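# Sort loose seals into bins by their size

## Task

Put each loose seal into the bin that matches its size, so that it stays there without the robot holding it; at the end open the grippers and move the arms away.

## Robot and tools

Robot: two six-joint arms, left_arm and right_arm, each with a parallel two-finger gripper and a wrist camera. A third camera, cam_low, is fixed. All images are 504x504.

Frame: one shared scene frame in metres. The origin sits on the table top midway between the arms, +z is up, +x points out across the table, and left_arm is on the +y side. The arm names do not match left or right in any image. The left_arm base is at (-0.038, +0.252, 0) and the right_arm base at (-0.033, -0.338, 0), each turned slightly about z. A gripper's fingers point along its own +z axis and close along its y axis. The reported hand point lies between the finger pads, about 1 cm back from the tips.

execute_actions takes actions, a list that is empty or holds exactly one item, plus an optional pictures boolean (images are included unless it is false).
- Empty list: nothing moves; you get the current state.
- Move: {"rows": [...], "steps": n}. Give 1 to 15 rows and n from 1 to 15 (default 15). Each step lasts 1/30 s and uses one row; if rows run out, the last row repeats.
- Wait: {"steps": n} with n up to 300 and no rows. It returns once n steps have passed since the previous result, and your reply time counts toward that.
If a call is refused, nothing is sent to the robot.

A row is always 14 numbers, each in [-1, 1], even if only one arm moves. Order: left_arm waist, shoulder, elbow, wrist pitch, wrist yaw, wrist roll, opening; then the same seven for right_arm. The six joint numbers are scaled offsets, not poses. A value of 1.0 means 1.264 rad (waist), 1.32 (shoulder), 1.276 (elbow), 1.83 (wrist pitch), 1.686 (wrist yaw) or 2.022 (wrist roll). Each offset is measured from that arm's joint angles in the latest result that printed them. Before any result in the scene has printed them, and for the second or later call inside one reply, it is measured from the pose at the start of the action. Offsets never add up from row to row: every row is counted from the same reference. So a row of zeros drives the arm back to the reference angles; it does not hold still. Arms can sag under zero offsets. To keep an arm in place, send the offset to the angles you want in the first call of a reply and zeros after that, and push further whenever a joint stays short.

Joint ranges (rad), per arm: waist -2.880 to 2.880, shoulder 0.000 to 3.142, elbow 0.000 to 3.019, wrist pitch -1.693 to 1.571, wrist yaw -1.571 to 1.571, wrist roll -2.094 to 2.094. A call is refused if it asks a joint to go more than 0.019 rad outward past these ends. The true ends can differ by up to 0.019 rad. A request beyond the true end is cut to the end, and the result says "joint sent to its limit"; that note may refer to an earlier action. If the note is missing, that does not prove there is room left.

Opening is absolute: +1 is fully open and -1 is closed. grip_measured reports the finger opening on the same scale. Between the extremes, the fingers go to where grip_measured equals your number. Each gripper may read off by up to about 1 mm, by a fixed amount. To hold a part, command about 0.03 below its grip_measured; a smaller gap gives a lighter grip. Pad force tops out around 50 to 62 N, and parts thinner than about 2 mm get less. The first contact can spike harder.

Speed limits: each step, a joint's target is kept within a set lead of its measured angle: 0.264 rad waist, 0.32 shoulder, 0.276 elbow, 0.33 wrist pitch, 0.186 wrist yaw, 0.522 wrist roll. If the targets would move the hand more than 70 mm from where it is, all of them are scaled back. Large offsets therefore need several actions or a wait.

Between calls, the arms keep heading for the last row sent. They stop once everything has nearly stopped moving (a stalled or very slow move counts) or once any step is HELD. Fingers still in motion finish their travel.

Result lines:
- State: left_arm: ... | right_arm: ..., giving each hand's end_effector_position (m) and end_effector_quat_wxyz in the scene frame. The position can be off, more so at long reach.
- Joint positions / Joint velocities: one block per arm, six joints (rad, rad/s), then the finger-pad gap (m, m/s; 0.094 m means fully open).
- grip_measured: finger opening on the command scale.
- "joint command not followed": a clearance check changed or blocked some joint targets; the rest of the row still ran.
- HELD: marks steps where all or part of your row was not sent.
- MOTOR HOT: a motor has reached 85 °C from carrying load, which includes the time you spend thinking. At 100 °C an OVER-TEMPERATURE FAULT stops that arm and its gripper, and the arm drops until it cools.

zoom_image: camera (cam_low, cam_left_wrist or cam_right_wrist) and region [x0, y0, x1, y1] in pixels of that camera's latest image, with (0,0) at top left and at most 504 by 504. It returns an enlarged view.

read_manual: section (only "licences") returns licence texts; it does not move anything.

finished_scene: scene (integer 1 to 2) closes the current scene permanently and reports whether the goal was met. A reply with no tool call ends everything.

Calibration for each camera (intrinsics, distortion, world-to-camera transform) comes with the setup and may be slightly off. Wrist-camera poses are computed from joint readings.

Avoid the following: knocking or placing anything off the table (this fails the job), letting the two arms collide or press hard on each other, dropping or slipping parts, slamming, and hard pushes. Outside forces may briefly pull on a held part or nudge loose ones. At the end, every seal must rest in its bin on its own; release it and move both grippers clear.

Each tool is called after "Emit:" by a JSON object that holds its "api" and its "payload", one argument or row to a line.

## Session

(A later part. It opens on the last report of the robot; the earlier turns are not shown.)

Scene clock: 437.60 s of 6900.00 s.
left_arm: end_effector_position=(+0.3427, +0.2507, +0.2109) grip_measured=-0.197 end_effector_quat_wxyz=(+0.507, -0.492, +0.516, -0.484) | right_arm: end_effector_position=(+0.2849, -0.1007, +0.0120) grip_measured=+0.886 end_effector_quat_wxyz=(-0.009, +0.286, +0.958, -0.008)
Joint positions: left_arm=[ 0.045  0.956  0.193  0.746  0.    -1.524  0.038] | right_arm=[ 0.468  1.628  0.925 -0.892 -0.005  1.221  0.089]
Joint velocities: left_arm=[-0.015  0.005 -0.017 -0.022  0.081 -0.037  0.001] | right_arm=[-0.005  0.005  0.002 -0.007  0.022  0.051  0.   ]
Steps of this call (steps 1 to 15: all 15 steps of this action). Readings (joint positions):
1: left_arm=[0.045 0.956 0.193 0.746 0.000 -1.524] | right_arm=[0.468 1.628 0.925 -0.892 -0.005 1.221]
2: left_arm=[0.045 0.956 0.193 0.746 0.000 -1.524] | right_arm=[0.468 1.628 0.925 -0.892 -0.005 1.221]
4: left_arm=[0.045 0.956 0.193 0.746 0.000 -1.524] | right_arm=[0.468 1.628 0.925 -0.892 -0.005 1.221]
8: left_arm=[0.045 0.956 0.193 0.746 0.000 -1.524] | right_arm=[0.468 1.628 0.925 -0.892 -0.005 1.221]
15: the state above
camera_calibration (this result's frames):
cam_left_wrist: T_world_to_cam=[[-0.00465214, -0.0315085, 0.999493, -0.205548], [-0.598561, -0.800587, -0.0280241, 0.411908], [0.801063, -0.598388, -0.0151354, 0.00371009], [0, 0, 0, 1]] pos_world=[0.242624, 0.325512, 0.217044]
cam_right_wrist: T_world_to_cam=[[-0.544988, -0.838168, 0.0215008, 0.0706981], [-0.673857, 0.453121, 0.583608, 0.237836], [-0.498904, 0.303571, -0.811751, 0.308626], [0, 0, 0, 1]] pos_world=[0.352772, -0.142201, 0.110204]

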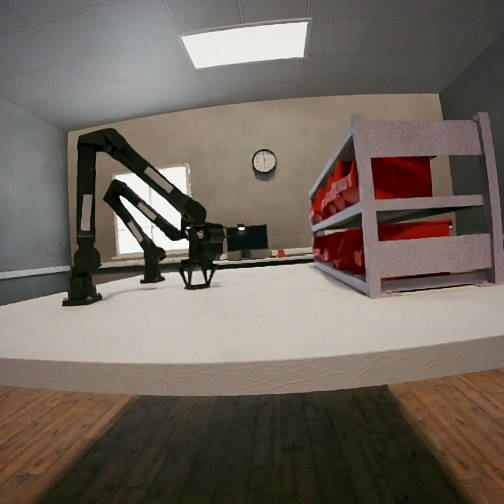

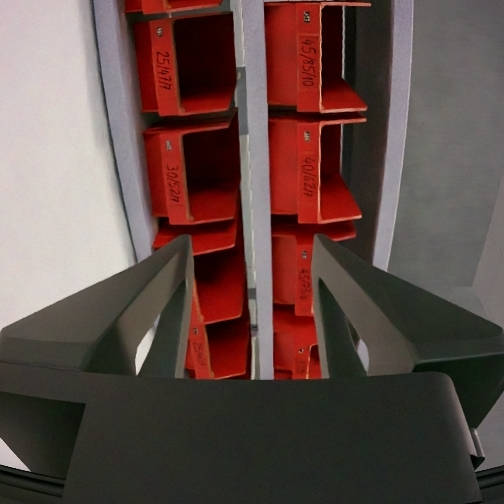

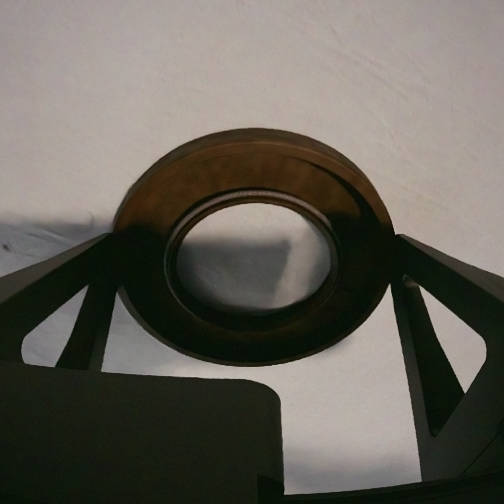

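Emit:
{"api": "execute_actions", "payload": {
  "actions": [
    {"rows":[[0,0,0.004,0,0,0,-0.2,0,-0.01,0.03,-0.005,0,0,0.85],[0,0,0.004,0,0,0,-0.2,0,-0.02,0.06,-0.02,0,0,0.85],[0,0,0.004,0,0,0,-0.2,0,-0.025,0.09,-0.04,0,0,0.85],[0,0,0.004,0,0,0,-0.2,0,-0.025,0.13,-0.065,0,0,0.85],[0,0,0.004,0,0,0,-0.2,0,-0.02,0.17,-0.09,0,0,0.85],[0,0,0.004,0,0,0,-0.2,0.005,-0.01,0.215,-0.115,0,0,0.85],[0,0,0.004,0,0,0,-0.2,0.01,0,0.26,-0.14,0,0,0.85],[0,0,0.004,0,0,0,-0.2,0.015,0.01,0.305,-0.165,0,0,0.85],[0,0,0.004,0,0,0,-0.2,0.02,0.02,0.35,-0.19,0,0,0.85],[0,0,0.004,0,0,0,-0.2,0.025,0.032,0.395,-0.215,0,0,0.85],[0,0,0.004,0,0,0,-0.2,0.03,0.044,0.44,-0.24,0,0,0.85],[0,0,0.004,0,0,0,-0.2,0.035,0.056,0.485,-0.265,0,0,0.85],[0,0,0.004,0,0,0,-0.2,0.04,0.068,0.53,-0.29,0,0,0.85],[0,0,0.004,0,0,0,-0.2,0.045,0.08,0.575,-0.315,0,0,0.85],[0,0,0.004,0,0,0,-0.2,0.045,0.092,0.615,-0.335,0,0,0.85]]}
  ],
  "pictures": false
}}

Emit:
{"api": "execute_actions", "payload": {
  "actions": [
    {"steps":20}
  ],
  "pictures": false
}}

Emit:
{"api": "execute_actions", "payload": {
  "actions": [
    {"rows":[[-0.03,0,0.004,0,0,0,-0.2,0,0,0.015,0,0,0,0.85],[-0.06,0,0.004,0,0,0,-0.2,0,0,0.015,0,0,0,0.85],[-0.1,0,0.004,0,0,0,-0.2,0,0,0.015,0,0,0,0.85],[-0.14,0,0.004,0,0,0,-0.2,0,0,0.015,0,0,0,0.85],[-0.18,0,0.004,0,0,0,-0.2,0,0,0.015,0,0,0,0.85],[-0.22,0,0.004,0,0,0,-0.2,0,0,0.015,0,0,0,0.85],[-0.26,0,0.004,0,0,0,-0.2,0,0,0.015,0,0,0,0.85],[-0.3,0,0.004,0,0,0,-0.2,0,0,0.015,0,0,0,0.85],[-0.34,0,0.004,0,0,0,-0.2,0,0,0.015,0,0,0,0.85],[-0.38,0,0.004,0,0,0,-0.2,0,0,0.015,0,0,0,0.85],[-0.41,0,0.004,0,0,0,-0.2,0,0,0.015,0,0,0,0.85],[-0.43,0,0.004,0,0,0,-0.2,0,0,0.015,0,0,0,0.85],[-0.45,0,0.004,0,0,0,-0.2,0,0,0.015,0,0,0,0.85],[-0.46,0,0.004,0,0,0,-0.2,0,0,0.015,0,0,0,0.85]]}
  ],
  "pictures": false
}}

Emit:
{"api": "execute_actions", "payload": {
  "actions": [
    {"steps":12}
  ]
}}

Scene clock: 460.60 s of 6900.00 s.
left_arm: end_effector_position=(+0.3427, +0.2507, +0.2109) grip_measured=-0.197 end_effector_quat_wxyz=(+0.507, -0.492, +0.516, -0.484) | right_arm: end_effector_position=(+0.3744, -0.0237, +0.1858) grip_measured=+0.886 end_effector_quat_wxyz=(+0.002, +0.278, +0.960, +0.007)
Joint positions: left_arm=[ 0.045  0.956  0.193  0.746  0.    -1.524  0.038] | right_arm=[ 0.484  1.692  1.516 -1.381 -0.005  1.221  0.089]
Joint velocities: left_arm=[ 0.005 -0.005 -0.012 -0.007  0.066 -0.007 -0.   ] | right_arm=[ 0.181  0.513  2.098 -1.438  0.037  0.007 -0.   ]
Steps of this call (steps 1 to 15: the robot went on to your last target; steps 16 to 90: nothing new was sent; then 19.50 s passed at rest; steps 91 to 105: all 15 steps of this action). Readings (joint positions):
91: left_arm=[0.045 0.956 0.193 0.746 0.000 -1.524] | right_arm=[0.468 1.628 0.925 -0.892 -0.005 1.221]
92: left_arm=[0.045 0.956 0.193 0.746 0.000 -1.524] | right_arm=[0.468 1.628 0.929 -0.899 -0.005 1.221]
94: left_arm=[0.045 0.956 0.193 0.746 0.000 -1.524] | right_arm=[0.468 1.628 0.958 -0.946 -0.005 1.221]
98: left_arm=[0.045 0.956 0.193 0.746 0.000 -1.524] | right_arm=[0.468 1.629 1.098 -1.073 -0.005 1.221]
105: the state above

Scene clock: 461.27 s of 6900.00 s.
left_arm: end_effector_position=(+0.3427, +0.2507, +0.2109) grip_measured=-0.197 end_effector_quat_wxyz=(+0.507, -0.492, +0.516, -0.484) | right_arm: end_effector_position=(+0.3838, +0.0076, +0.2325) grip_measured=+0.886 end_effector_quat_wxyz=(+0.009, +0.261, +0.965, +0.017)
Joint positions: left_arm=[ 0.045  0.956  0.193  0.746  0.    -1.524  0.038] | right_arm=[ 0.519  1.735  1.696 -1.495 -0.005  1.221  0.089]
Joint velocities: left_arm=[-0.005 -0.005 -0.007  0.007 -0.051 -0.007 -0.   ] | right_arm=[-0.005 -0.015  0.002 -0.012 -0.022 -0.051 -0.001]
Steps of this call (steps 1 to 20: the robot went on to your last target). Readings (joint positions):
1: left_arm=[0.045 0.956 0.193 0.746 0.000 -1.524] | right_arm=[0.491 1.708 1.584 -1.423 -0.005 1.221]
2: left_arm=[0.045 0.956 0.193 0.746 0.000 -1.524] | right_arm=[0.497 1.719 1.638 -1.447 -0.005 1.221]
4: left_arm=[0.045 0.956 0.193 0.746 0.000 -1.524] | right_arm=[0.509 1.723 1.689 -1.466 -0.005 1.221]
8: left_arm=[0.045 0.956 0.193 0.746 0.000 -1.524] | right_arm=[0.519 1.724 1.696 -1.492 -0.005 1.221]
20: the state above

Scene clock: 461.77 s of 6900.00 s.
left_arm: end_effector_position=(+0.2820, +0.0454, +0.2109) grip_measured=-0.197 end_effector_quat_wxyz=(+0.350, -0.326, +0.634, -0.608) | right_arm: end_effector_position=(+0.3838, +0.0076, +0.2325) grip_measured=+0.886 end_effector_quat_wxyz=(+0.009, +0.261, +0.965, +0.017)
Joint positions: left_arm=[-0.524  0.956  0.193  0.746  0.002 -1.524  0.038] | right_arm=[ 0.519  1.735  1.696 -1.495 -0.005  1.221  0.089]
Joint velocities: left_arm=[-0.444 -0.005 -0.007 -0.002  0.022  0.007 -0.   ] | right_arm=[-0.015 -0.015 -0.017 -0.002  0.037 -0.066 -0.   ]
Steps of this call (steps 1 to 15: all 15 steps of this action). Readings (joint positions):
1: left_arm=[0.043 0.956 0.193 0.746 -0.000 -1.524] | right_arm=[0.519 1.735 1.696 -1.495 -0.005 1.221]
2: left_arm=[0.034 0.956 0.193 0.746 -0.001 -1.524] | right_arm=[0.519 1.735 1.696 -1.495 -0.005 1.221]
4: left_arm=[-0.019 0.956 0.193 0.746 -0.004 -1.524] | right_arm=[0.519 1.735 1.696 -1.495 -0.005 1.221]
8: left_arm=[-0.231 0.956 0.193 0.746 -0.002 -1.524] | right_arm=[0.519 1.735 1.696 -1.495 -0.005 1.221]
15: the state above

Scene clock: 462.17 s of 6900.00 s.
left_arm: end_effector_position=(+0.2796, +0.0419, +0.2109) grip_measured=-0.197 end_effector_quat_wxyz=(+0.347, -0.323, +0.636, -0.610) | right_arm: end_effector_position=(+0.3838, +0.0076, +0.2325) grip_measured=+0.886 end_effector_quat_wxyz=(+0.009, +0.261, +0.965, +0.017)
Joint positions: left_arm=[-0.535  0.956  0.193  0.746  0.002 -1.524  0.038] | right_arm=[ 0.519  1.735  1.696 -1.495 -0.005  1.221  0.089]
Joint velocities: left_arm=[-0.005  0.005  0.002  0.007  0.066  0.007 -0.   ] | right_arm=[ 0.005 -0.005 -0.007 -0.017 -0.007  0.066 -0.001]
Steps of this call (steps 1 to 12: the robot went on to your last target). Readings (joint positions):
1: left_arm=[-0.533 0.956 0.193 0.746 0.002 -1.524] | right_arm=[0.519 1.735 1.696 -1.495 -0.005 1.221]
2: left_arm=[-0.535 0.956 0.193 0.746 0.002 -1.524] | right_arm=[0.519 1.735 1.696 -1.495 -0.005 1.221]
4: left_arm=[-0.535 0.956 0.193 0.746 0.002 -1.524] | right_arm=[0.519 1.735 1.696 -1.495 -0.005 1.221]
8: left_arm=[-0.535 0.956 0.193 0.746 0.002 -1.524] | right_arm=[0.519 1.735 1.696 -1.495 -0.005 1.221]
12: the state above
camera_calibration (this result's frames):
cam_left_wrist: T_world_to_cam=[[-0.0211866, -0.0237482, 0.999493, -0.208125], [-0.940012, -0.339991, -0.028004, 0.283107], [0.340484, -0.940129, -0.0151203, 0.0723625], [0, 0, 0, 1]] pos_world=[0.237076, 0.159341, 0.217042]
cam_right_wrist: T_world_to_cam=[[-0.501093, -0.864625, -0.0364632, 0.207514], [-0.723493, 0.395437, 0.565851, 0.150393], [-0.47483, 0.309925, -0.823701, 0.497637], [0, 0, 0, 1]] pos_world=[0.449085, -0.034279, 0.332371]

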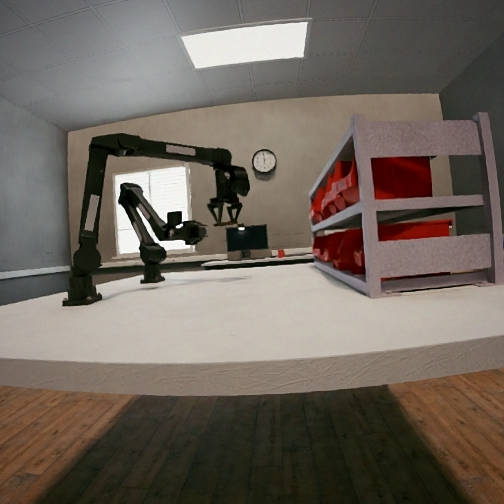

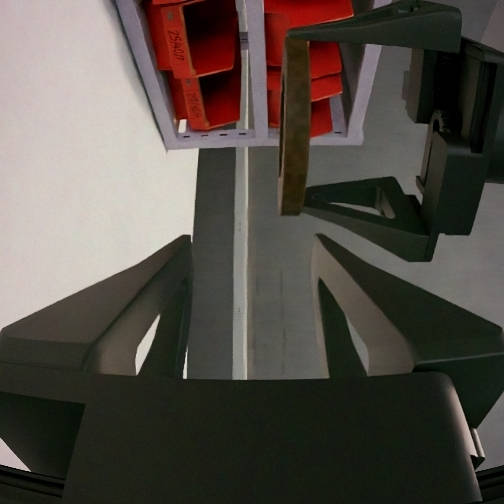

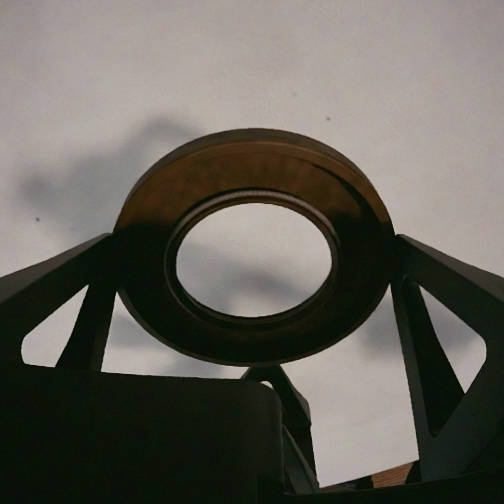

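Emit:
{"api": "execute_actions", "payload": {
  "actions": [
    {"rows":[[0,0.01,0.015,0.005,0,0,-0.2,0,0.008,0.015,0,0,0,0.85],[0,0.02,0.025,0.01,0,0,-0.2,0,0.016,0.015,0,0,0,0.85],[0,0.03,0.035,0.015,0,0,-0.2,0,0.024,0.015,0,0,0,0.85],[0,0.04,0.045,0.02,0,0,-0.2,0,0.031,0.015,0,0,0,0.85],[0,0.055,0.055,0.025,0,0,-0.2,0,0.031,0.015,0,0,0,0.85],[0,0.07,0.065,0.03,0,0,-0.2,0,0.031,0.015,0,0,0,0.85],[0,0.085,0.075,0.035,0,0,-0.2,0,0.031,0.015,0,0,0,0.85],[0,0.1,0.085,0.04,0,0,-0.2,0,0.031,0.015,0,0,0,0.85],[0,0.115,0.095,0.045,0,0,-0.2,0,0.031,0.015,0,0,0,0.85],[0,0.13,0.105,0.05,0,0,-0.2,0,0.031,0.015,0,0,0,0.85],[0,0.145,0.115,0.055,0,0,-0.2,0,0.031,0.015,0,0,0,0.85],[0,0.16,0.125,0.06,0,0,-0.2,0,0.031,0.015,0,0,0,0.85],[0,0.172,0.135,0.065,0,0,-0.2,0,0.031,0.015,0,0,0,0.85]]}
  ],
  "pictures": false
}}

Emit:
{"api": "execute_actions", "payload": {
  "actions": [
    {"steps":12}
  ]
}}

Scene clock: 481.90 s of 6900.00 s.
left_arm: end_effector_position=(+0.3272, +0.0106, +0.2188) grip_measured=-0.197 end_effector_quat_wxyz=(+0.349, -0.321, +0.632, -0.613) | right_arm: end_effector_position=(+0.3859, +0.0094, +0.2176) grip_measured=+0.886 end_effector_quat_wxyz=(+0.000, +0.262, +0.965, +0.005)
Joint positions: left_arm=[-0.535  1.175  0.329  0.841  0.002 -1.524  0.038] | right_arm=[ 0.519  1.764  1.696 -1.495 -0.005  1.221  0.089]
Joint velocities: left_arm=[-0.005  0.269  0.261  0.1   -0.007 -0.051 -0.   ] | right_arm=[-0.024 -0.015 -0.002 -0.012  0.007  0.051  0.001]
Steps of this call (steps 1 to 30: the robot went on to your last target; steps 31 to 90: nothing new was sent; then 16.23 s passed at rest; steps 91 to 105: all 15 steps of this action). Readings (joint positions):
91: left_arm=[-0.535 0.956 0.193 0.746 0.002 -1.524] | right_arm=[0.519 1.735 1.696 -1.495 -0.005 1.221]
92: left_arm=[-0.535 0.959 0.193 0.747 0.002 -1.524] | right_arm=[0.519 1.735 1.696 -1.495 -0.005 1.221]
94: left_arm=[-0.535 0.973 0.195 0.754 0.002 -1.524] | right_arm=[0.519 1.737 1.696 -1.495 -0.005 1.221]
98: left_arm=[-0.535 1.044 0.228 0.783 0.002 -1.524] | right_arm=[0.519 1.750 1.696 -1.495 -0.005 1.221]
105: the state above

Scene clock: 482.30 s of 6900.00 s.
left_arm: end_effector_position=(+0.3298, +0.0088, +0.2216) grip_measured=-0.197 end_effector_quat_wxyz=(+0.350, -0.320, +0.630, -0.615) | right_arm: end_effector_position=(+0.3859, +0.0094, +0.2176) grip_measured=+0.886 end_effector_quat_wxyz=(+0.000, +0.262, +0.965, +0.005)
Joint positions: left_arm=[-0.535  1.183  0.338  0.848  0.002 -1.524  0.038] | right_arm=[ 0.519  1.764  1.696 -1.495 -0.005  1.221  0.089]
Joint velocities: left_arm=[-0.015  0.005 -0.002  0.007 -0.11   0.022 -0.001] | right_arm=[ 0.015  0.005 -0.007  0.017 -0.066  0.066 -0.   ]
Steps of this call (steps 1 to 12: the robot went on to your last target). Readings (joint positions):
1: left_arm=[-0.535 1.181 0.336 0.843 0.002 -1.524] | right_arm=[0.519 1.764 1.696 -1.495 -0.005 1.221]
2: left_arm=[-0.535 1.183 0.338 0.845 0.002 -1.524] | right_arm=[0.519 1.764 1.696 -1.495 -0.005 1.221]
4: left_arm=[-0.535 1.183 0.338 0.847 0.002 -1.524] | right_arm=[0.519 1.764 1.696 -1.495 -0.005 1.221]
8: left_arm=[-0.535 1.183 0.338 0.848 0.002 -1.524] | right_arm=[0.519 1.764 1.696 -1.495 -0.005 1.221]
12: the state above
camera_calibration (this result's frames):
cam_left_wrist: T_world_to_cam=[[-0.0371121, -0.0132724, 0.999223, -0.213295], [-0.939474, -0.340344, -0.0394136, 0.321729], [0.340603, -0.940207, 0.000161835, 0.020952], [0, 0, 0, 1]] pos_world=[0.287204, 0.126367, 0.225806]
cam_right_wrist: T_world_to_cam=[[-0.501601, -0.865046, -0.00963189, 0.203867], [-0.71093, 0.405841, 0.574345, 0.152858], [-0.492925, 0.294939, -0.818557, 0.491817], [0, 0, 0, 1]] pos_world=[0.45336, -0.0307384, 0.316751]

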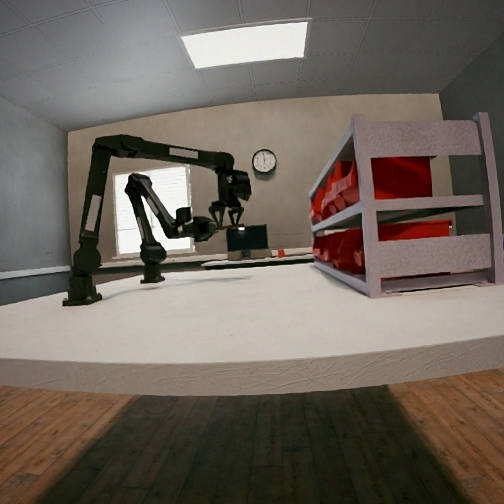

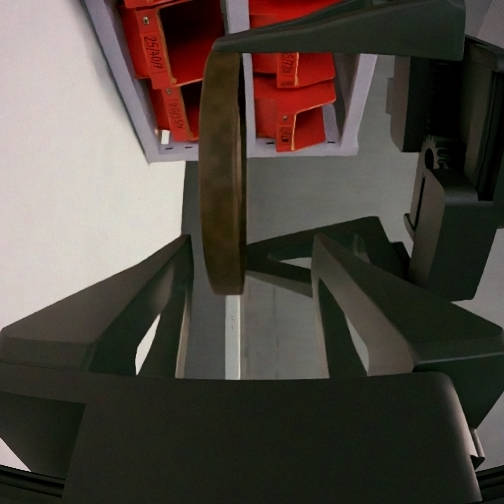

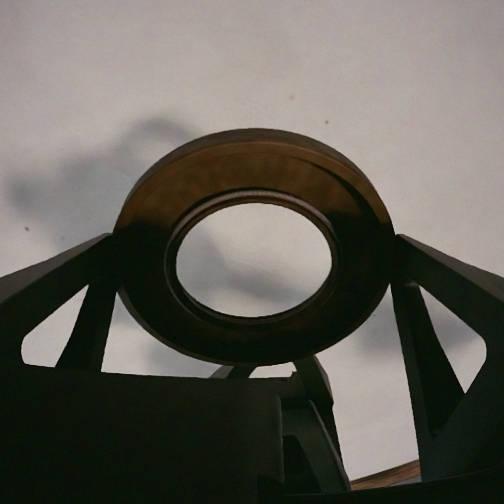

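Emit:
{"api": "execute_actions", "payload": {
  "actions": [
    {"rows":[[0.004,0.01,0.01,0,0,0,-0.2,0,0,0.015,0,0,0,0.85],[0.008,0.018,0.02,0,0,0,-0.2,0,0,0.015,0,0,0,0.85],[0.012,0.026,0.026,0.004,0,0,-0.2,0,0,0.015,0,0,0,0.85],[0.016,0.034,0.032,0.008,0,0,-0.2,0,0,0.015,0,0,0,0.85],[0.02,0.043,0.039,0.011,0,0,-0.2,0,0,0.015,0,0,0,0.85],[0.024,0.052,0.045,0.014,0,0,-0.2,0,0,0.015,0,0,0,0.85]]}
  ]
}}

Scene clock: 492.40 s of 6900.00 s.
left_arm: end_effector_position=(+0.3429, +0.0087, +0.2043) grip_measured=-0.197 end_effector_quat_wxyz=(+0.348, -0.331, +0.640, -0.600) | right_arm: end_effector_position=(+0.3859, +0.0094, +0.2176) grip_measured=+0.886 end_effector_quat_wxyz=(+0.000, +0.262, +0.965, +0.005)
Joint positions: left_arm=[-0.52   1.249  0.357  0.854  0.002 -1.524  0.038] | right_arm=[ 0.519  1.764  1.696 -1.495 -0.005  1.221  0.089]
Joint velocities: left_arm=[0.005 0.005 0.012 0.022 0.007 0.022 0.   ] | right_arm=[-0.015 -0.015  0.002 -0.002  0.022 -0.022 -0.   ]
Steps of this call (steps 1 to 15: the robot went on to your last target; steps 16 to 90: nothing new was sent; then 6.60 s passed at rest; steps 91 to 105: all 15 steps of this action). Readings (joint positions):
91: left_arm=[-0.535 1.183 0.338 0.848 0.002 -1.524] | right_arm=[0.519 1.764 1.696 -1.495 -0.005 1.221]
92: left_arm=[-0.535 1.184 0.338 0.848 0.002 -1.524] | right_arm=[0.519 1.764 1.696 -1.495 -0.005 1.221]
94: left_arm=[-0.535 1.194 0.338 0.848 0.002 -1.524] | right_arm=[0.519 1.764 1.696 -1.495 -0.005 1.221]
98: left_arm=[-0.524 1.237 0.350 0.851 0.002 -1.524] | right_arm=[0.519 1.764 1.696 -1.495 -0.005 1.221]
105: the state above
camera_calibration (this result's frames):
cam_left_wrist: T_world_to_cam=[[-0.00247153, -0.0357345, 0.999358, -0.207238], [-0.934974, -0.3544, -0.0149848, 0.326872], [0.354708, -0.934411, -0.032535, 0.0181648], [0, 0, 0, 1]] pos_world=[0.298662, 0.125412, 0.212594]
cam_right_wrist: T_world_to_cam=[[-0.501601, -0.865046, -0.00963189, 0.203867], [-0.71093, 0.405841, 0.574345, 0.152858], [-0.492925, 0.294939, -0.818557, 0.491817], [0, 0, 0, 1]] pos_world=[0.45336, -0.0307384, 0.316751]

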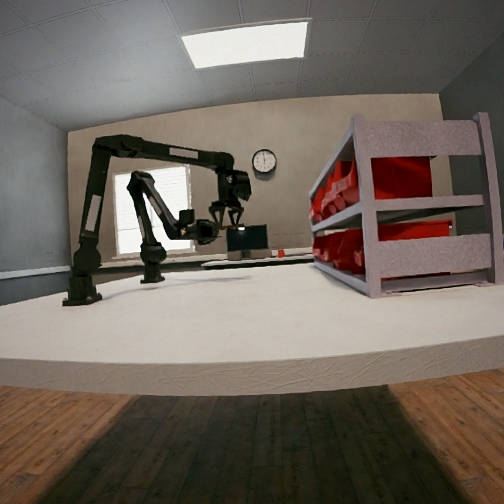

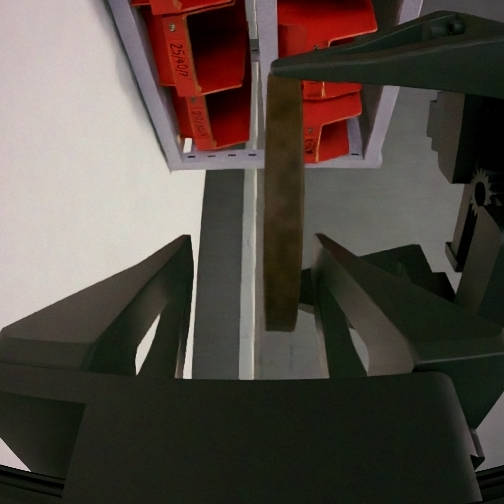

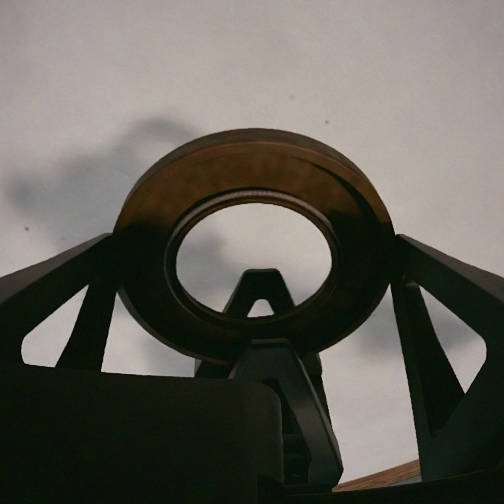

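Raise 8.5 mm by pitch +0.035.

Emit:
{"api": "execute_actions", "payload": {
  "actions": [
    {"rows":[[0,0,0.025,0.007,0,0,-0.2,0,0,0.015,0,0,0,0.85],[0,0,0.025,0.014,0,0,-0.2,0,0,0.015,0,0,0,0.85],[0,0,0.025,0.021,0,0,-0.2,0,0,0.015,0,0,0,0.85],[0,0,0.025,0.029,0,0,-0.3,0,0,0.015,0,0,0,0.85],[0,0,0.025,0.029,0,0,-0.4,0,0,0.015,0,0,0,0.85],[0,0,0.025,0.029,0,0,-0.5,0,0,0.015,0,0,0,0.85]]}
  ]
}}

Scene clock: 497.47 s of 6900.00 s.
left_arm: end_effector_position=(+0.3431, +0.0086, +0.2127) grip_measured=-0.497 end_effector_quat_wxyz=(+0.354, -0.326, +0.629, -0.611) | right_arm: end_effector_position=(+0.3859, +0.0094, +0.2176) grip_measured=+0.886 end_effector_quat_wxyz=(+0.000, +0.262, +0.965, +0.005)
Joint positions: left_arm=[-0.52   1.249  0.357  0.889  0.002 -1.524  0.024] | right_arm=[ 0.519  1.764  1.696 -1.495 -0.005  1.221  0.089]
Joint velocities: left_arm=[-0.005 -0.015 -0.007 -0.012 -0.007  0.051  0.   ] | right_arm=[ 0.005 -0.005 -0.007 -0.007  0.051 -0.051 -0.001]
Steps of this call (steps 1 to 15: the robot went on to your last target; steps 16 to 90: nothing new was sent; then 1.57 s passed at rest; steps 91 to 105: all 15 steps of this action). Readings (joint positions):
91: left_arm=[-0.520 1.249 0.357 0.854 0.002 -1.524] | right_arm=[0.519 1.764 1.696 -1.495 -0.005 1.221]
92: left_arm=[-0.520 1.249 0.357 0.856 0.002 -1.524] | right_arm=[0.519 1.764 1.696 -1.495 -0.005 1.221]
94: left_arm=[-0.520 1.249 0.357 0.868 0.002 -1.524] | right_arm=[0.519 1.764 1.696 -1.495 -0.005 1.221]
98: left_arm=[-0.520 1.249 0.357 0.887 0.002 -1.524] | right_arm=[0.519 1.764 1.696 -1.495 -0.005 1.221]
105: the state above
camera_calibration (this result's frames):
cam_left_wrist: T_world_to_cam=[[-0.0314308, -0.0173275, 0.999356, -0.205897], [-0.934242, -0.354866, -0.0355358, 0.331234], [0.355253, -0.934757, -0.00503437, 0.0122581], [0, 0, 0, 1]] pos_world=[0.298626, 0.125434, 0.217597]
cam_right_wrist: T_world_to_cam=[[-0.501601, -0.865046, -0.00963189, 0.203867], [-0.71093, 0.405841, 0.574345, 0.152858], [-0.492925, 0.294939, -0.818557, 0.491817], [0, 0, 0, 1]] pos_world=[0.45336, -0.0307384, 0.316751]

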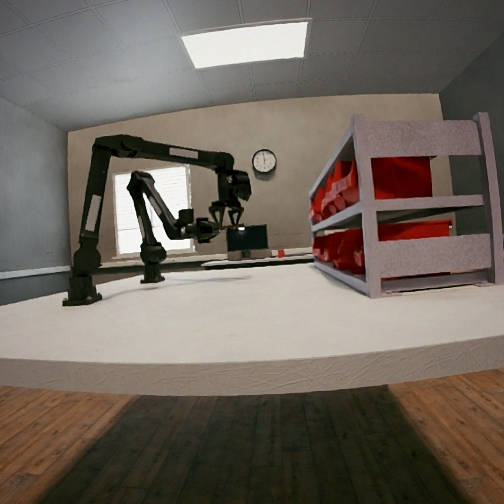

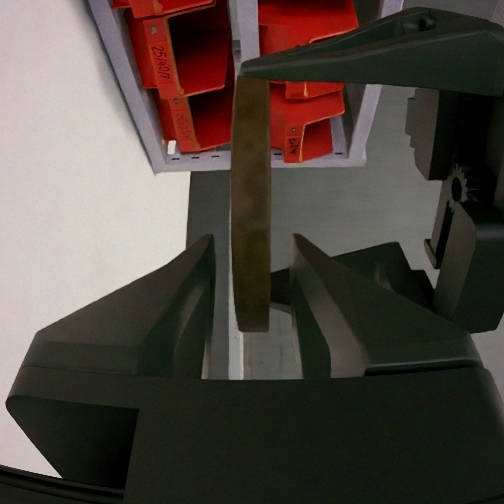

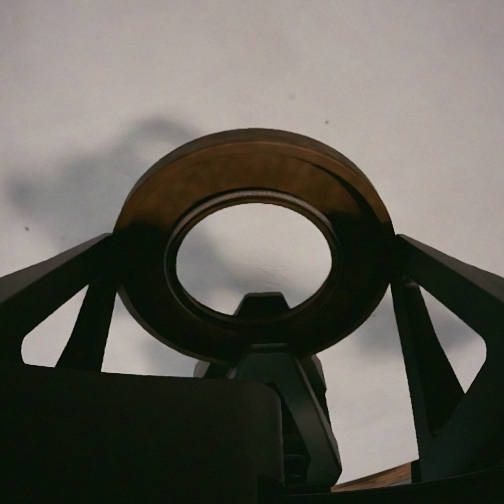

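Emit:
{"api": "execute_actions", "payload": {
  "actions": [
    {"rows":[[0,0,0.025,0,0,0,-0.55,0,0,0.015,0,0,0,0.85],[0,0,0.025,0,0,0,-0.6,0,0,0.015,0,0,0,0.85],[0,0,0.025,0,0,0,-0.64,0,0,0.015,0,0,0,0.85],[0,0,0.025,0,0,0,-0.68,0,0,0.015,0,0,0,0.85],[0,0,0.025,0,0,0,-0.71,0,0,0.015,0,0,0,0.85],[0,0,0.025,0,0,0,-0.74,0,0,0.015,0,0,0,0.85],[0,0,0.025,0,0,0,-0.76,0,0,0.015,0,0,0,0.85],[0,0,0.025,0,0,0,-0.78,0,0,0.015,0,0,0,0.85],[0,0,0.025,0,0,0,-0.8,0,0,0.015,0,0,0,0.85],[0,0,0.025,0,0,0,-0.82,0,0,0.015,0,0,0,0.85],[0,0,0.025,0,0,0,-0.845,0,0,0.015,0,0,0,0.85]]}
  ]
}}

Scene clock: 504.77 s of 6900.00 s.
left_arm: end_effector_position=(+0.3431, +0.0086, +0.2127) grip_measured=-0.816 end_effector_quat_wxyz=(+0.352, -0.328, +0.628, -0.612) | right_arm: end_effector_position=(+0.3858, +0.0095, +0.2176) grip_measured=+0.886 end_effector_quat_wxyz=(+0.000, +0.262, +0.965, +0.005)
Joint positions: left_arm=[-0.52   1.249  0.357  0.889  0.001 -1.53   0.009] | right_arm=[ 0.519  1.764  1.696 -1.495 -0.006  1.221  0.089]
Joint velocities: left_arm=[-0.005 -0.005 -0.012 -0.002  0.007  0.037  0.001] | right_arm=[-0.015 -0.005  0.007  0.017  0.022  0.066 -0.   ]
Steps of this call (steps 1 to 15: the robot went on to your last target; steps 16 to 90: nothing new was sent; then 3.80 s passed at rest; steps 91 to 105: all 15 steps of this action). Readings (joint positions):
91: left_arm=[-0.520 1.249 0.357 0.889 0.002 -1.524] | right_arm=[0.519 1.764 1.696 -1.495 -0.005 1.221]
92: left_arm=[-0.520 1.249 0.357 0.889 0.002 -1.524] | right_arm=[0.519 1.764 1.696 -1.495 -0.005 1.221]
94: left_arm=[-0.520 1.249 0.357 0.889 0.002 -1.524] | right_arm=[0.519 1.764 1.696 -1.495 -0.005 1.221]
98: left_arm=[-0.520 1.249 0.357 0.889 0.002 -1.524] | right_arm=[0.519 1.764 1.696 -1.495 -0.005 1.221]
105: the state above
camera_calibration (this result's frames):
cam_left_wrist: T_world_to_cam=[[-0.0281449, -0.0121979, 0.999529, -0.207104], [-0.934206, -0.355414, -0.0306429, 0.330238], [0.355621, -0.934629, -0.00139224, 0.0113951], [0, 0, 0, 1]] pos_world=[0.298629, 0.125495, 0.217142]
cam_right_wrist: T_world_to_cam=[[-0.5016, -0.865043, -0.0098961, 0.203969], [-0.710653, 0.405499, 0.574929, 0.152526], [-0.493326, 0.295417, -0.818143, 0.491807], [0, 0, 0, 1]] pos_world=[0.453325, -0.0306952, 0.316695]

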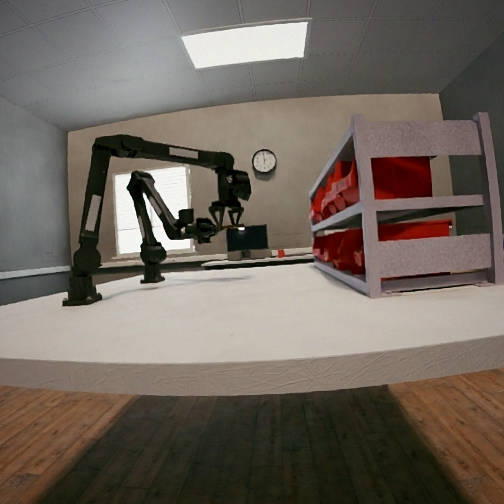

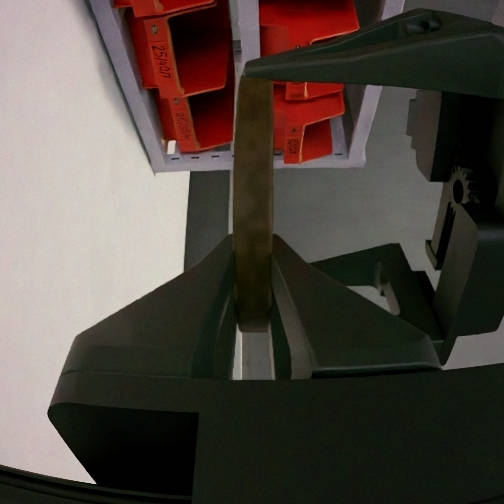

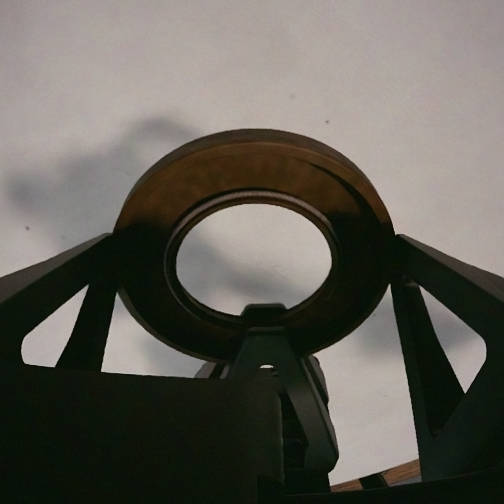

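Emit:
{"api": "execute_actions", "payload": {
  "actions": [
    {"rows":[[0,0,0.025,0,0,0,-0.85,0,0,0.015,0,0,0,0.92],[0,0,0.025,0,0,0,-0.85,0,0,0.015,0,0,0,1],[0,0,0.025,0,0,0,-0.85,0,0,0.015,0,0,0,1],[0,0,0.025,0,0,0,-0.85,0,0,0.015,0,0,0,1],[0,0,0.025,0,0,0,-0.85,0,-0.01,0.015,0,0,0,1],[0,0,0.025,0,0,0,-0.85,0,-0.02,0.015,0,0,0,1],[0,0,0.025,0,0,0,-0.85,0,-0.03,0.015,0,0,0,1],[0,0,0.025,0,0,0,-0.85,0,-0.04,0.015,0,0,0,1],[0,0,0.025,0,0,0,-0.85,0,-0.05,0.015,0,0,0,1],[0,0,0.025,0,0,0,-0.85,0,-0.06,0.015,0,0,0,1],[0,0,0.025,0,0,0,-0.85,0,-0.07,0.015,0,0,0,1],[0,0,0.025,0,0,0,-0.85,0,-0.08,0.015,0,0,0,1]]}
  ],
  "pictures": false
}}

Emit:
{"api": "execute_actions", "payload": {
  "actions": [
    {"steps":10}
  ]
}}

Scene clock: 517.30 s of 6900.00 s.
left_arm: end_effector_position=(+0.3431, +0.0086, +0.2127) grip_measured=-0.816 end_effector_quat_wxyz=(+0.352, -0.328, +0.628, -0.612) | right_arm: end_effector_position=(+0.3797, +0.0044, +0.2564) grip_measured=+1.000 end_effector_quat_wxyz=(+0.022, +0.261, +0.964, +0.036)
Joint positions: left_arm=[-0.52   1.249  0.357  0.889  0.001 -1.531  0.009] | right_arm=[ 0.519  1.689  1.696 -1.495 -0.006  1.221  0.094]
Joint velocities: left_arm=[-0.005  0.015  0.022 -0.002 -0.022 -0.007 -0.   ] | right_arm=[-0.005 -0.405  0.007 -0.007  0.007 -0.007  0.   ]
Steps of this call (steps 1 to 15: the robot went on to your last target; steps 16 to 90: nothing new was sent; then 9.03 s passed at rest; steps 91 to 105: all 15 steps of this action). Readings (joint positions):
91: left_arm=[-0.520 1.249 0.357 0.889 0.001 -1.530] | right_arm=[0.519 1.764 1.696 -1.495 -0.006 1.221]
92: left_arm=[-0.520 1.249 0.357 0.889 0.001 -1.531] | right_arm=[0.519 1.764 1.696 -1.495 -0.006 1.221]
94: left_arm=[-0.520 1.249 0.357 0.889 0.001 -1.531] | right_arm=[0.519 1.764 1.696 -1.495 -0.006 1.221]
98: left_arm=[-0.520 1.249 0.357 0.889 0.001 -1.531] | right_arm=[0.519 1.759 1.696 -1.495 -0.006 1.221]
105: the state above

Scene clock: 517.63 s of 6900.00 s.
left_arm: end_effector_position=(+0.3431, +0.0086, +0.2127) grip_measured=-0.816 end_effector_quat_wxyz=(+0.352, -0.328, +0.628, -0.612) | right_arm: end_effector_position=(+0.3751, +0.0006, +0.2786) grip_measured=+1.000 end_effector_quat_wxyz=(+0.034, +0.261, +0.963, +0.053)
Joint positions: left_arm=[-0.52   1.249  0.357  0.889  0.001 -1.531  0.009] | right_arm=[ 0.519  1.645  1.696 -1.495 -0.006  1.221  0.094]
Joint velocities: left_arm=[-0.015  0.015 -0.007 -0.002 -0.022  0.022  0.001] | right_arm=[ 0.005 -0.015  0.002 -0.007 -0.051 -0.022  0.   ]
Steps of this call (steps 1 to 10: the robot went on to your last target). Readings (joint positions):
1: left_arm=[-0.520 1.249 0.357 0.889 0.001 -1.531] | right_arm=[0.519 1.676 1.696 -1.495 -0.006 1.221]
2: left_arm=[-0.520 1.249 0.357 0.889 0.001 -1.531] | right_arm=[0.519 1.665 1.696 -1.495 -0.006 1.221]
4: left_arm=[-0.520 1.249 0.357 0.889 0.001 -1.531] | right_arm=[0.519 1.650 1.696 -1.495 -0.006 1.221]
8: left_arm=[-0.520 1.249 0.357 0.889 0.001 -1.531] | right_arm=[0.519 1.645 1.696 -1.495 -0.006 1.221]
10: the state above
camera_calibration (this result's frames):
cam_left_wrist: T_world_to_cam=[[-0.0275299, -0.0112335, 0.999558, -0.207329], [-0.934223, -0.355448, -0.0297251, 0.330049], [0.355624, -0.934629, -0.000709172, 0.0112486], [0, 0, 0, 1]] pos_world=[0.298632, 0.125499, 0.217056]
cam_right_wrist: T_world_to_cam=[[-0.495655, -0.86012, -0.120502, 0.220101], [-0.761342, 0.36352, 0.536853, 0.143075], [-0.417953, 0.357837, -0.835026, 0.515455], [0, 0, 0, 1]] pos_world=[0.433459, -0.0471471, 0.380131]

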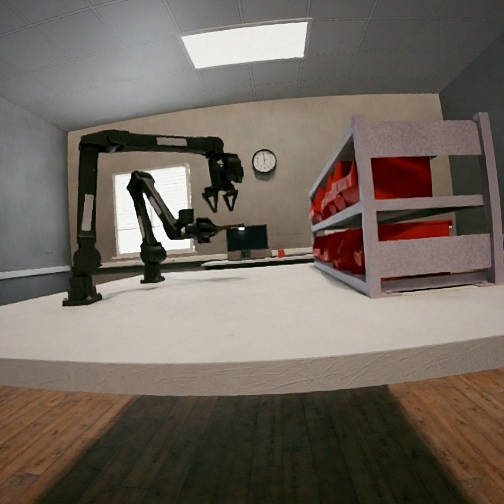

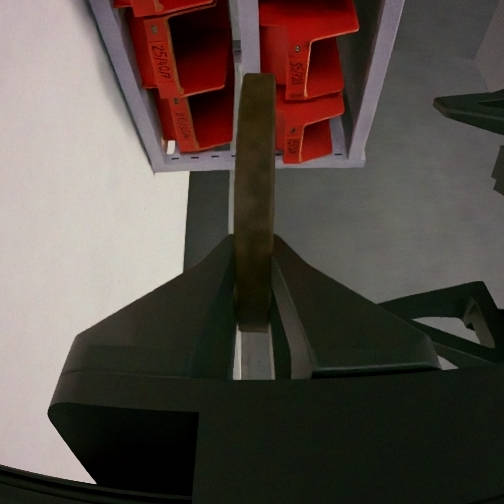

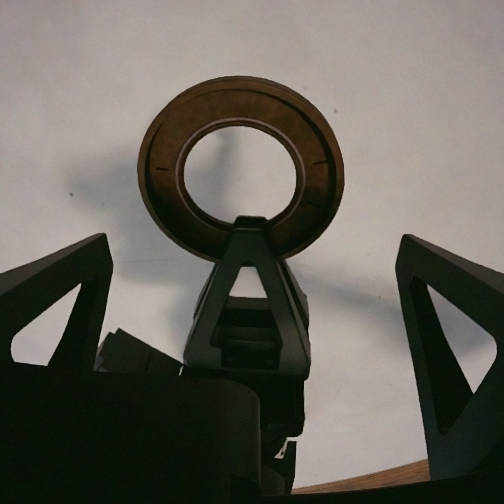

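Emit:
{"api": "execute_actions", "payload": {
  "actions": [
    {"rows":[[0.03,0,0.025,0,0,0,-0.85,-0.03,0,0.015,0,0,0,1],[0.06,0,0.025,0,0,0,-0.85,-0.06,0,0.015,0,0,0,1],[0.1,0,0.025,0,0,0,-0.85,-0.1,0,0.015,0,0,0,1],[0.145,0,0.025,0,0,0,-0.85,-0.14,0,0.015,0,0,0,1],[0.19,0,0.025,0,0,0,-0.85,-0.18,0,0.015,0,0,0,1],[0.235,0,0.025,0,0,0,-0.85,-0.22,0,0.015,0,0,0,1],[0.28,0,0.025,0,0,0,-0.85,-0.26,0,0.015,0,0,0,1],[0.325,0,0.025,0,0,0,-0.85,-0.3,0,0.015,0,0,0,1],[0.37,0,0.025,0,0,0,-0.85,-0.34,0,0.015,0,0,0,1],[0.415,0,0.025,0,0,0,-0.85,-0.38,0,0.015,0,0,0,1],[0.46,0,0.025,0,0,0,-0.85,-0.42,0,0.015,0,0,0,1],[0.505,0,0.025,0,0,0,-0.85,-0.46,0,0.015,0,0,0,1],[0.545,0,0.025,0,0,0,-0.85,-0.5,0,0.015,0,0,0,1],[0.575,0,0.025,0,0,0,-0.85,-0.53,0,0.015,0,0,0,1],[0.59,0,0.025,0,0,0,-0.85,-0.55,0,0.015,0,0,0,1]]}
  ],
  "pictures": false
}}

Emit:
{"api": "execute_actions", "payload": {
  "actions": [
    {"steps":12}
  ],
  "pictures": false
}}

Emit:
{"api": "execute_actions", "payload": {
  "actions": [
    {"rows":[[0,0.005,0.04,-0.024,0,0,-0.85,0,-0.02,-0.03,0.013,0,0,1],[0,0.01,0.08,-0.048,0,0,-0.85,0,-0.04,-0.06,0.027,0,0,1],[0,0.02,0.115,-0.072,0,0,-0.85,0,-0.06,-0.09,0.04,0,0,1],[0,0.028,0.15,-0.096,0,-0.01,-0.85,0,-0.08,-0.12,0.053,0,0,1],[0,0.036,0.185,-0.12,0,-0.01,-0.85,0,-0.1,-0.15,0.067,0,0,1],[0,0.044,0.22,-0.144,0,-0.01,-0.85,0,-0.12,-0.18,0.08,0,0,1],[0,0.052,0.255,-0.168,0,-0.02,-0.85,0,-0.14,-0.21,0.093,0,0,1],[0,0.06,0.29,-0.19,0,-0.02,-0.85,0,-0.16,-0.24,0.107,0,0,1],[0,0.068,0.325,-0.214,0,-0.025,-0.85,0,-0.18,-0.27,0.12,0,0,1],[0,0.076,0.36,-0.238,0,-0.025,-0.85,0,-0.2,-0.3,0.133,0,0,1],[0,0.084,0.395,-0.26,0,-0.025,-0.85,0,-0.22,-0.33,0.147,0,0,1],[0,0.092,0.43,-0.285,0,-0.025,-0.85,0,-0.24,-0.36,0.16,0,0,1],[0,0.1,0.465,-0.31,0,-0.025,-0.85,0,-0.26,-0.39,0.173,0,0,1],[0,0.11,0.5,-0.335,0,-0.025,-0.85,0,-0.28,-0.42,0.187,0,0,1],[0,0.12,0.53,-0.355,0,-0.025,-0.85,0,-0.3,-0.45,0.2,0,0,1]]}
  ],
  "pictures": false
}}

Emit:
{"api": "execute_actions", "payload": {
  "actions": [
    {"steps":20}
  ]
}}

Scene clock: 551.33 s of 6900.00 s.
left_arm: end_effector_position=(+0.4102, +0.3110, +0.2127) grip_measured=-0.816 end_effector_quat_wxyz=(+0.540, -0.524, +0.477, -0.454) | right_arm: end_effector_position=(+0.4829, -0.2150, +0.2786) grip_measured=+1.000 end_effector_quat_wxyz=(+0.045, +0.473, +0.879, +0.045)
Joint positions: left_arm=[ 0.178  1.249  0.357  0.889 -0.002 -1.531  0.009] | right_arm=[ 0.06   1.645  1.696 -1.495 -0.009  1.221  0.094]
Joint velocities: left_arm=[ 1.255 -0.015  0.002 -0.022 -0.066  0.022  0.   ] | right_arm=[-1.333 -0.015 -0.002  0.007  0.007 -0.022  0.   ]
Steps of this call (steps 1 to 30: the robot went on to your last target; steps 31 to 90: nothing new was sent; then 30.20 s passed at rest; steps 91 to 105: all 15 steps of this action). Readings (joint positions):
91: left_arm=[-0.518 1.249 0.357 0.889 0.002 -1.531] | right_arm=[0.518 1.645 1.696 -1.495 -0.006 1.221]
92: left_arm=[-0.510 1.249 0.357 0.889 0.003 -1.531] | right_arm=[0.513 1.645 1.696 -1.495 -0.006 1.221]
94: left_arm=[-0.462 1.249 0.357 0.889 0.008 -1.531] | right_arm=[0.486 1.645 1.696 -1.495 -0.009 1.221]
98: left_arm=[-0.242 1.249 0.357 0.889 0.006 -1.531] | right_arm=[0.362 1.645 1.696 -1.495 -0.009 1.221]
105: the state above

Scene clock: 551.73 s of 6900.00 s.
left_arm: end_effector_position=(+0.4056, +0.3391, +0.2127) grip_measured=-0.816 end_effector_quat_wxyz=(+0.554, -0.538, +0.460, -0.437) | right_arm: end_effector_position=(+0.4969, -0.3597, +0.2786) grip_measured=+1.000 end_effector_quat_wxyz=(+0.052, +0.588, +0.806, +0.036)
Joint positions: left_arm=[ 0.242  1.249  0.357  0.889 -0.001 -1.531  0.009] | right_arm=[-0.213  1.645  1.696 -1.495 -0.002  1.221  0.094]
Joint velocities: left_arm=[-0.005 -0.024  0.012 -0.002 -0.066 -0.007  0.   ] | right_arm=[ 0.22   0.005 -0.012  0.002 -0.037  0.007  0.   ]
Steps of this call (steps 1 to 12: the robot went on to your last target). Readings (joint positions):
1: left_arm=[0.214 1.249 0.357 0.889 -0.004 -1.531] | right_arm=[0.014 1.645 1.696 -1.495 -0.009 1.221]
2: left_arm=[0.235 1.249 0.357 0.889 -0.005 -1.531] | right_arm=[-0.032 1.645 1.696 -1.495 -0.009 1.221]
4: left_arm=[0.243 1.249 0.357 0.889 -0.004 -1.531] | right_arm=[-0.123 1.645 1.696 -1.495 -0.007 1.221]
8: left_arm=[0.242 1.249 0.357 0.889 -0.001 -1.531] | right_arm=[-0.227 1.645 1.696 -1.495 -0.001 1.221]
12: the state above

Scene clock: 552.23 s of 6900.00 s.
left_arm: end_effector_position=(+0.5535, +0.3683, +0.3145) grip_measured=-0.817 end_effector_quat_wxyz=(-0.512, +0.578, -0.480, +0.415) | right_arm: end_effector_position=(+0.3985, -0.3518, +0.2332) grip_measured=+1.000 end_effector_quat_wxyz=(+0.110, +0.581, +0.803, +0.076)
Joint positions: left_arm=[ 0.242  1.379  0.922  0.326 -0.001 -1.559  0.009] | right_arm=[-0.204  1.302  1.189 -1.188 -0.002  1.221  0.094]
Joint velocities: left_arm=[-0.005  0.278  1.302 -1.189  0.007 -0.095 -0.   ] | right_arm=[-0.005 -0.913 -1.028  0.74  -0.022  0.051  0.   ]
Steps of this call (steps 1 to 15: all 15 steps of this action). Readings (joint positions):
1: left_arm=[0.242 1.249 0.358 0.882 -0.001 -1.531] | right_arm=[-0.208 1.644 1.691 -1.491 -0.002 1.221]
2: left_arm=[0.242 1.250 0.365 0.861 -0.001 -1.531] | right_arm=[-0.204 1.637 1.675 -1.478 -0.002 1.221]
4: left_arm=[0.242 1.259 0.407 0.789 -0.001 -1.532] | right_arm=[-0.204 1.607 1.612 -1.440 -0.002 1.221]
8: left_arm=[0.242 1.306 0.576 0.629 -0.001 -1.540] | right_arm=[-0.204 1.514 1.449 -1.356 -0.002 1.221]
15: the state above

Scene clock: 552.90 s of 6900.00 s.
left_arm: end_effector_position=(+0.5718, +0.3719, +0.3374) grip_measured=-0.817 end_effector_quat_wxyz=(-0.508, +0.582, -0.481, +0.415) | right_arm: end_effector_position=(+0.3834, -0.3513, +0.2334) grip_measured=+1.000 end_effector_quat_wxyz=(+0.129, +0.579, +0.800, +0.089)
Joint positions: left_arm=[ 0.242  1.399  1.014  0.245 -0.001 -1.565  0.009] | right_arm=[-0.204  1.235  1.122 -1.144 -0.002  1.221  0.094]
Joint velocities: left_arm=[ 0.005 -0.005  0.002  0.007  0.007 -0.081 -0.001] | right_arm=[-0.034 -0.024  0.007 -0.002 -0.007 -0.037  0.   ]
Steps of this call (steps 1 to 20: the robot went on to your last target). Readings (joint positions):
1: left_arm=[0.242 1.388 0.962 0.295 -0.001 -1.560] | right_arm=[-0.204 1.274 1.157 -1.171 -0.002 1.221]
2: left_arm=[0.242 1.393 0.990 0.278 -0.001 -1.561] | right_arm=[-0.204 1.254 1.136 -1.165 -0.002 1.221]
4: left_arm=[0.242 1.394 1.013 0.265 -0.001 -1.561] | right_arm=[-0.204 1.234 1.122 -1.160 -0.002 1.221]
8: left_arm=[0.242 1.397 1.014 0.249 -0.001 -1.563] | right_arm=[-0.204 1.235 1.122 -1.146 -0.002 1.221]
20: the state above
camera_calibration (this result's frames):
cam_left_wrist: T_world_to_cam=[[0.114233, 0.0323744, 0.992926, -0.416666], [-0.424001, -0.90228, 0.0781988, 0.55177], [0.898429, -0.429934, -0.0893434, -0.198658], [0, 0, 0, 1]] pos_world=[0.460028, 0.425931, 0.352822]
cam_right_wrist: T_world_to_cam=[[-0.902615, -0.317946, -0.290165, 0.302142], [-0.422809, 0.781309, 0.459118, 0.336653], [0.080734, 0.537092, -0.839652, 0.479948], [0, 0, 0, 1]] pos_world=[0.37631, -0.424741, 0.336096]

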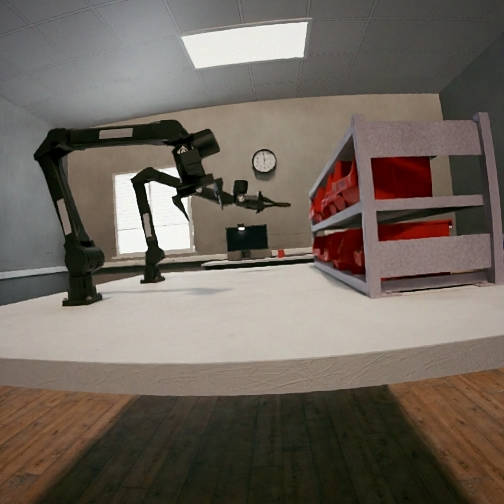

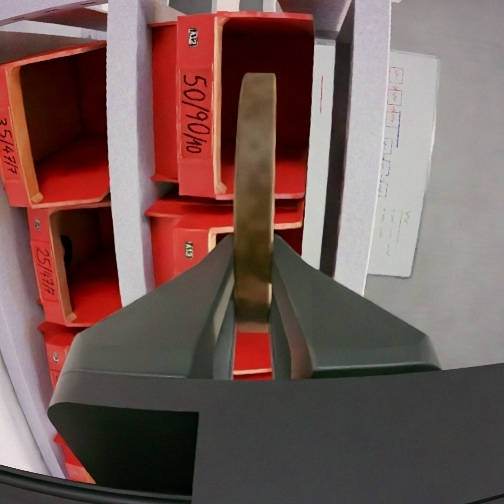

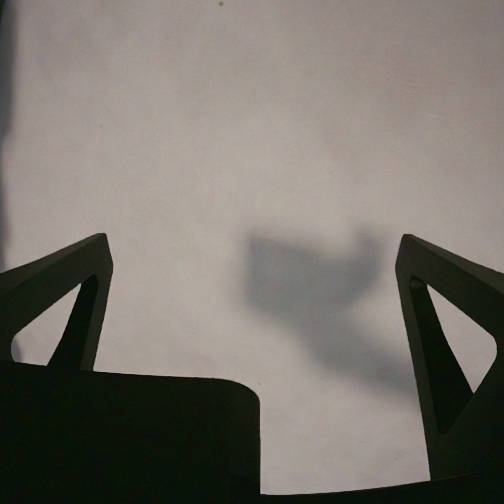

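Emit:
{"api": "execute_actions", "payload": {
  "actions": [
    {"rows":[[-0.004,0.012,0.035,0,0,0,-0.85,0,0,0.015,0,0,0,1],[-0.008,0.026,0.052,0,0,0,-0.85,0,0,0.015,0,0,0,1],[-0.012,0.04,0.068,0,0,0,-0.85,0,0,0.015,0,0,0,1],[-0.016,0.054,0.084,0,0,0,-0.85,0,0,0.015,0,0,0,1],[-0.02,0.068,0.1,0,0,0,-0.85,0,0,0.015,0,0,0,1],[-0.024,0.082,0.116,0,0,0,-0.85,0,0,0.015,0,0,0,1],[-0.026,0.096,0.132,0,0,0,-0.85,0,0,0.015,0,0,0,1],[-0.026,0.11,0.148,0,0,0,-0.85,0,0,0.015,0,0,0,1],[-0.026,0.124,0.164,0,0,0,-0.85,0,0,0.015,0,0,0,1],[-0.026,0.138,0.18,0,0,0,-0.85,0,0,0.015,0,0,0,1],[-0.026,0.15,0.197,0,0,0,-0.85,0,0,0.015,0,0,0,1]]}
  ],
  "pictures": false
}}

Emit:
{"api": "execute_actions", "payload": {
  "actions": [
    {"steps":10}
  ]
}}

Scene clock: 572.80 s of 6900.00 s.
left_arm: end_effector_position=(+0.6499, +0.3727, +0.3302) grip_measured=-0.817 end_effector_quat_wxyz=(-0.504, +0.577, -0.486, +0.420) | right_arm: end_effector_position=(+0.3834, -0.3513, +0.2334) grip_measured=+1.000 end_effector_quat_wxyz=(+0.129, +0.579, +0.800, +0.089)
Joint positions: left_arm=[ 0.221  1.6    1.216  0.245 -0.001 -1.565  0.009] | right_arm=[-0.204  1.235  1.122 -1.144 -0.002  1.221  0.094]
Joint velocities: left_arm=[-0.005  0.063  0.002 -0.012  0.007 -0.066 -0.   ] | right_arm=[ 0.005  0.015 -0.007  0.002 -0.037 -0.037  0.   ]
Steps of this call (steps 1 to 15: the robot went on to your last target; steps 16 to 90: nothing new was sent; then 16.40 s passed at rest; steps 91 to 105: all 15 steps of this action). Readings (joint positions):
91: left_arm=[0.242 1.400 1.014 0.245 -0.001 -1.565] | right_arm=[-0.204 1.235 1.122 -1.144 -0.002 1.221]
92: left_arm=[0.242 1.402 1.016 0.245 -0.001 -1.565] | right_arm=[-0.204 1.235 1.122 -1.144 -0.002 1.221]
94: left_arm=[0.242 1.417 1.031 0.245 -0.001 -1.565] | right_arm=[-0.204 1.235 1.122 -1.144 -0.002 1.221]
98: left_arm=[0.234 1.493 1.114 0.245 -0.001 -1.565] | right_arm=[-0.204 1.235 1.122 -1.144 -0.002 1.221]
105: the state above

Scene clock: 573.13 s of 6900.00 s.
left_arm: end_effector_position=(+0.6503, +0.3727, +0.3293) grip_measured=-0.817 end_effector_quat_wxyz=(-0.504, +0.577, -0.487, +0.420) | right_arm: end_effector_position=(+0.3834, -0.3513, +0.2334) grip_measured=+1.000 end_effector_quat_wxyz=(+0.129, +0.579, +0.800, +0.089)
Joint positions: left_arm=[ 0.221  1.601  1.217  0.245 -0.001 -1.565  0.009] | right_arm=[-0.204  1.235  1.122 -1.144 -0.002  1.221  0.094]
Joint velocities: left_arm=[-0.015 -0.005 -0.012 -0.002  0.037  0.051 -0.001] | right_arm=[-0.015 -0.005  0.007 -0.012  0.051  0.022  0.   ]
Steps of this call (steps 1 to 10: the robot went on to your last target). Readings (joint positions):
1: left_arm=[0.221 1.601 1.216 0.245 -0.001 -1.565] | right_arm=[-0.204 1.235 1.122 -1.144 -0.002 1.221]
2: left_arm=[0.221 1.602 1.216 0.245 -0.001 -1.565] | right_arm=[-0.204 1.235 1.122 -1.144 -0.002 1.221]
4: left_arm=[0.221 1.601 1.217 0.245 -0.001 -1.565] | right_arm=[-0.204 1.235 1.122 -1.144 -0.002 1.221]
8: left_arm=[0.221 1.601 1.217 0.245 -0.001 -1.565] | right_arm=[-0.204 1.235 1.122 -1.144 -0.002 1.221]
10: the state above
camera_calibration (this result's frames):
cam_left_wrist: T_world_to_cam=[[0.114809, 0.03039, 0.992923, -0.417171], [-0.442454, -0.893349, 0.078502, 0.594964], [0.889412, -0.448335, -0.0891181, -0.256868], [0, 0, 0, 1]] pos_world=[0.5396, 0.429026, 0.344621]
cam_right_wrist: T_world_to_cam=[[-0.902615, -0.317946, -0.290165, 0.302142], [-0.422809, 0.781309, 0.459118, 0.336653], [0.080734, 0.537092, -0.839652, 0.479948], [0, 0, 0, 1]] pos_world=[0.37631, -0.424741, 0.336096]

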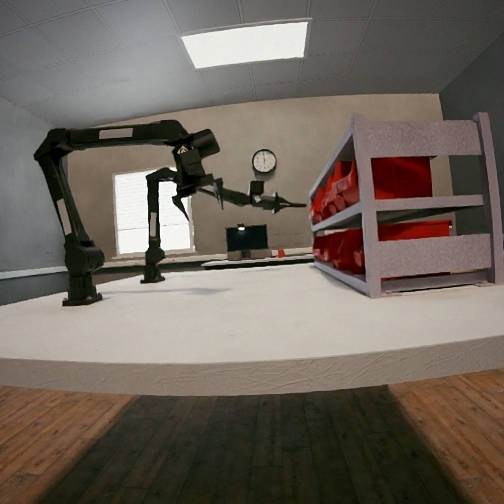

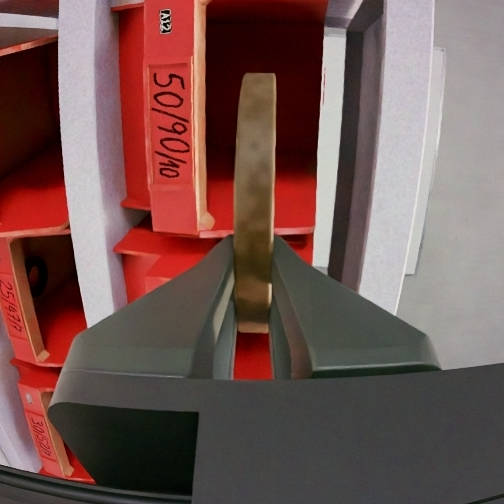

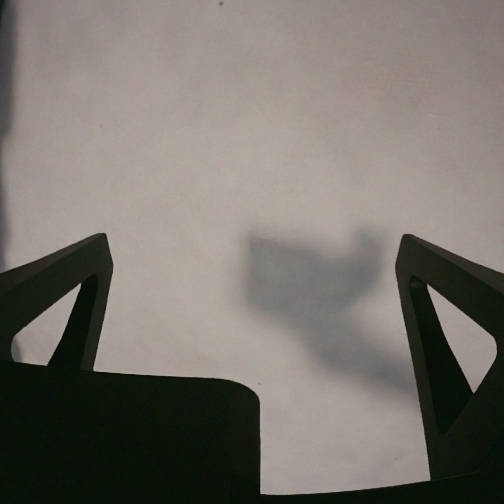

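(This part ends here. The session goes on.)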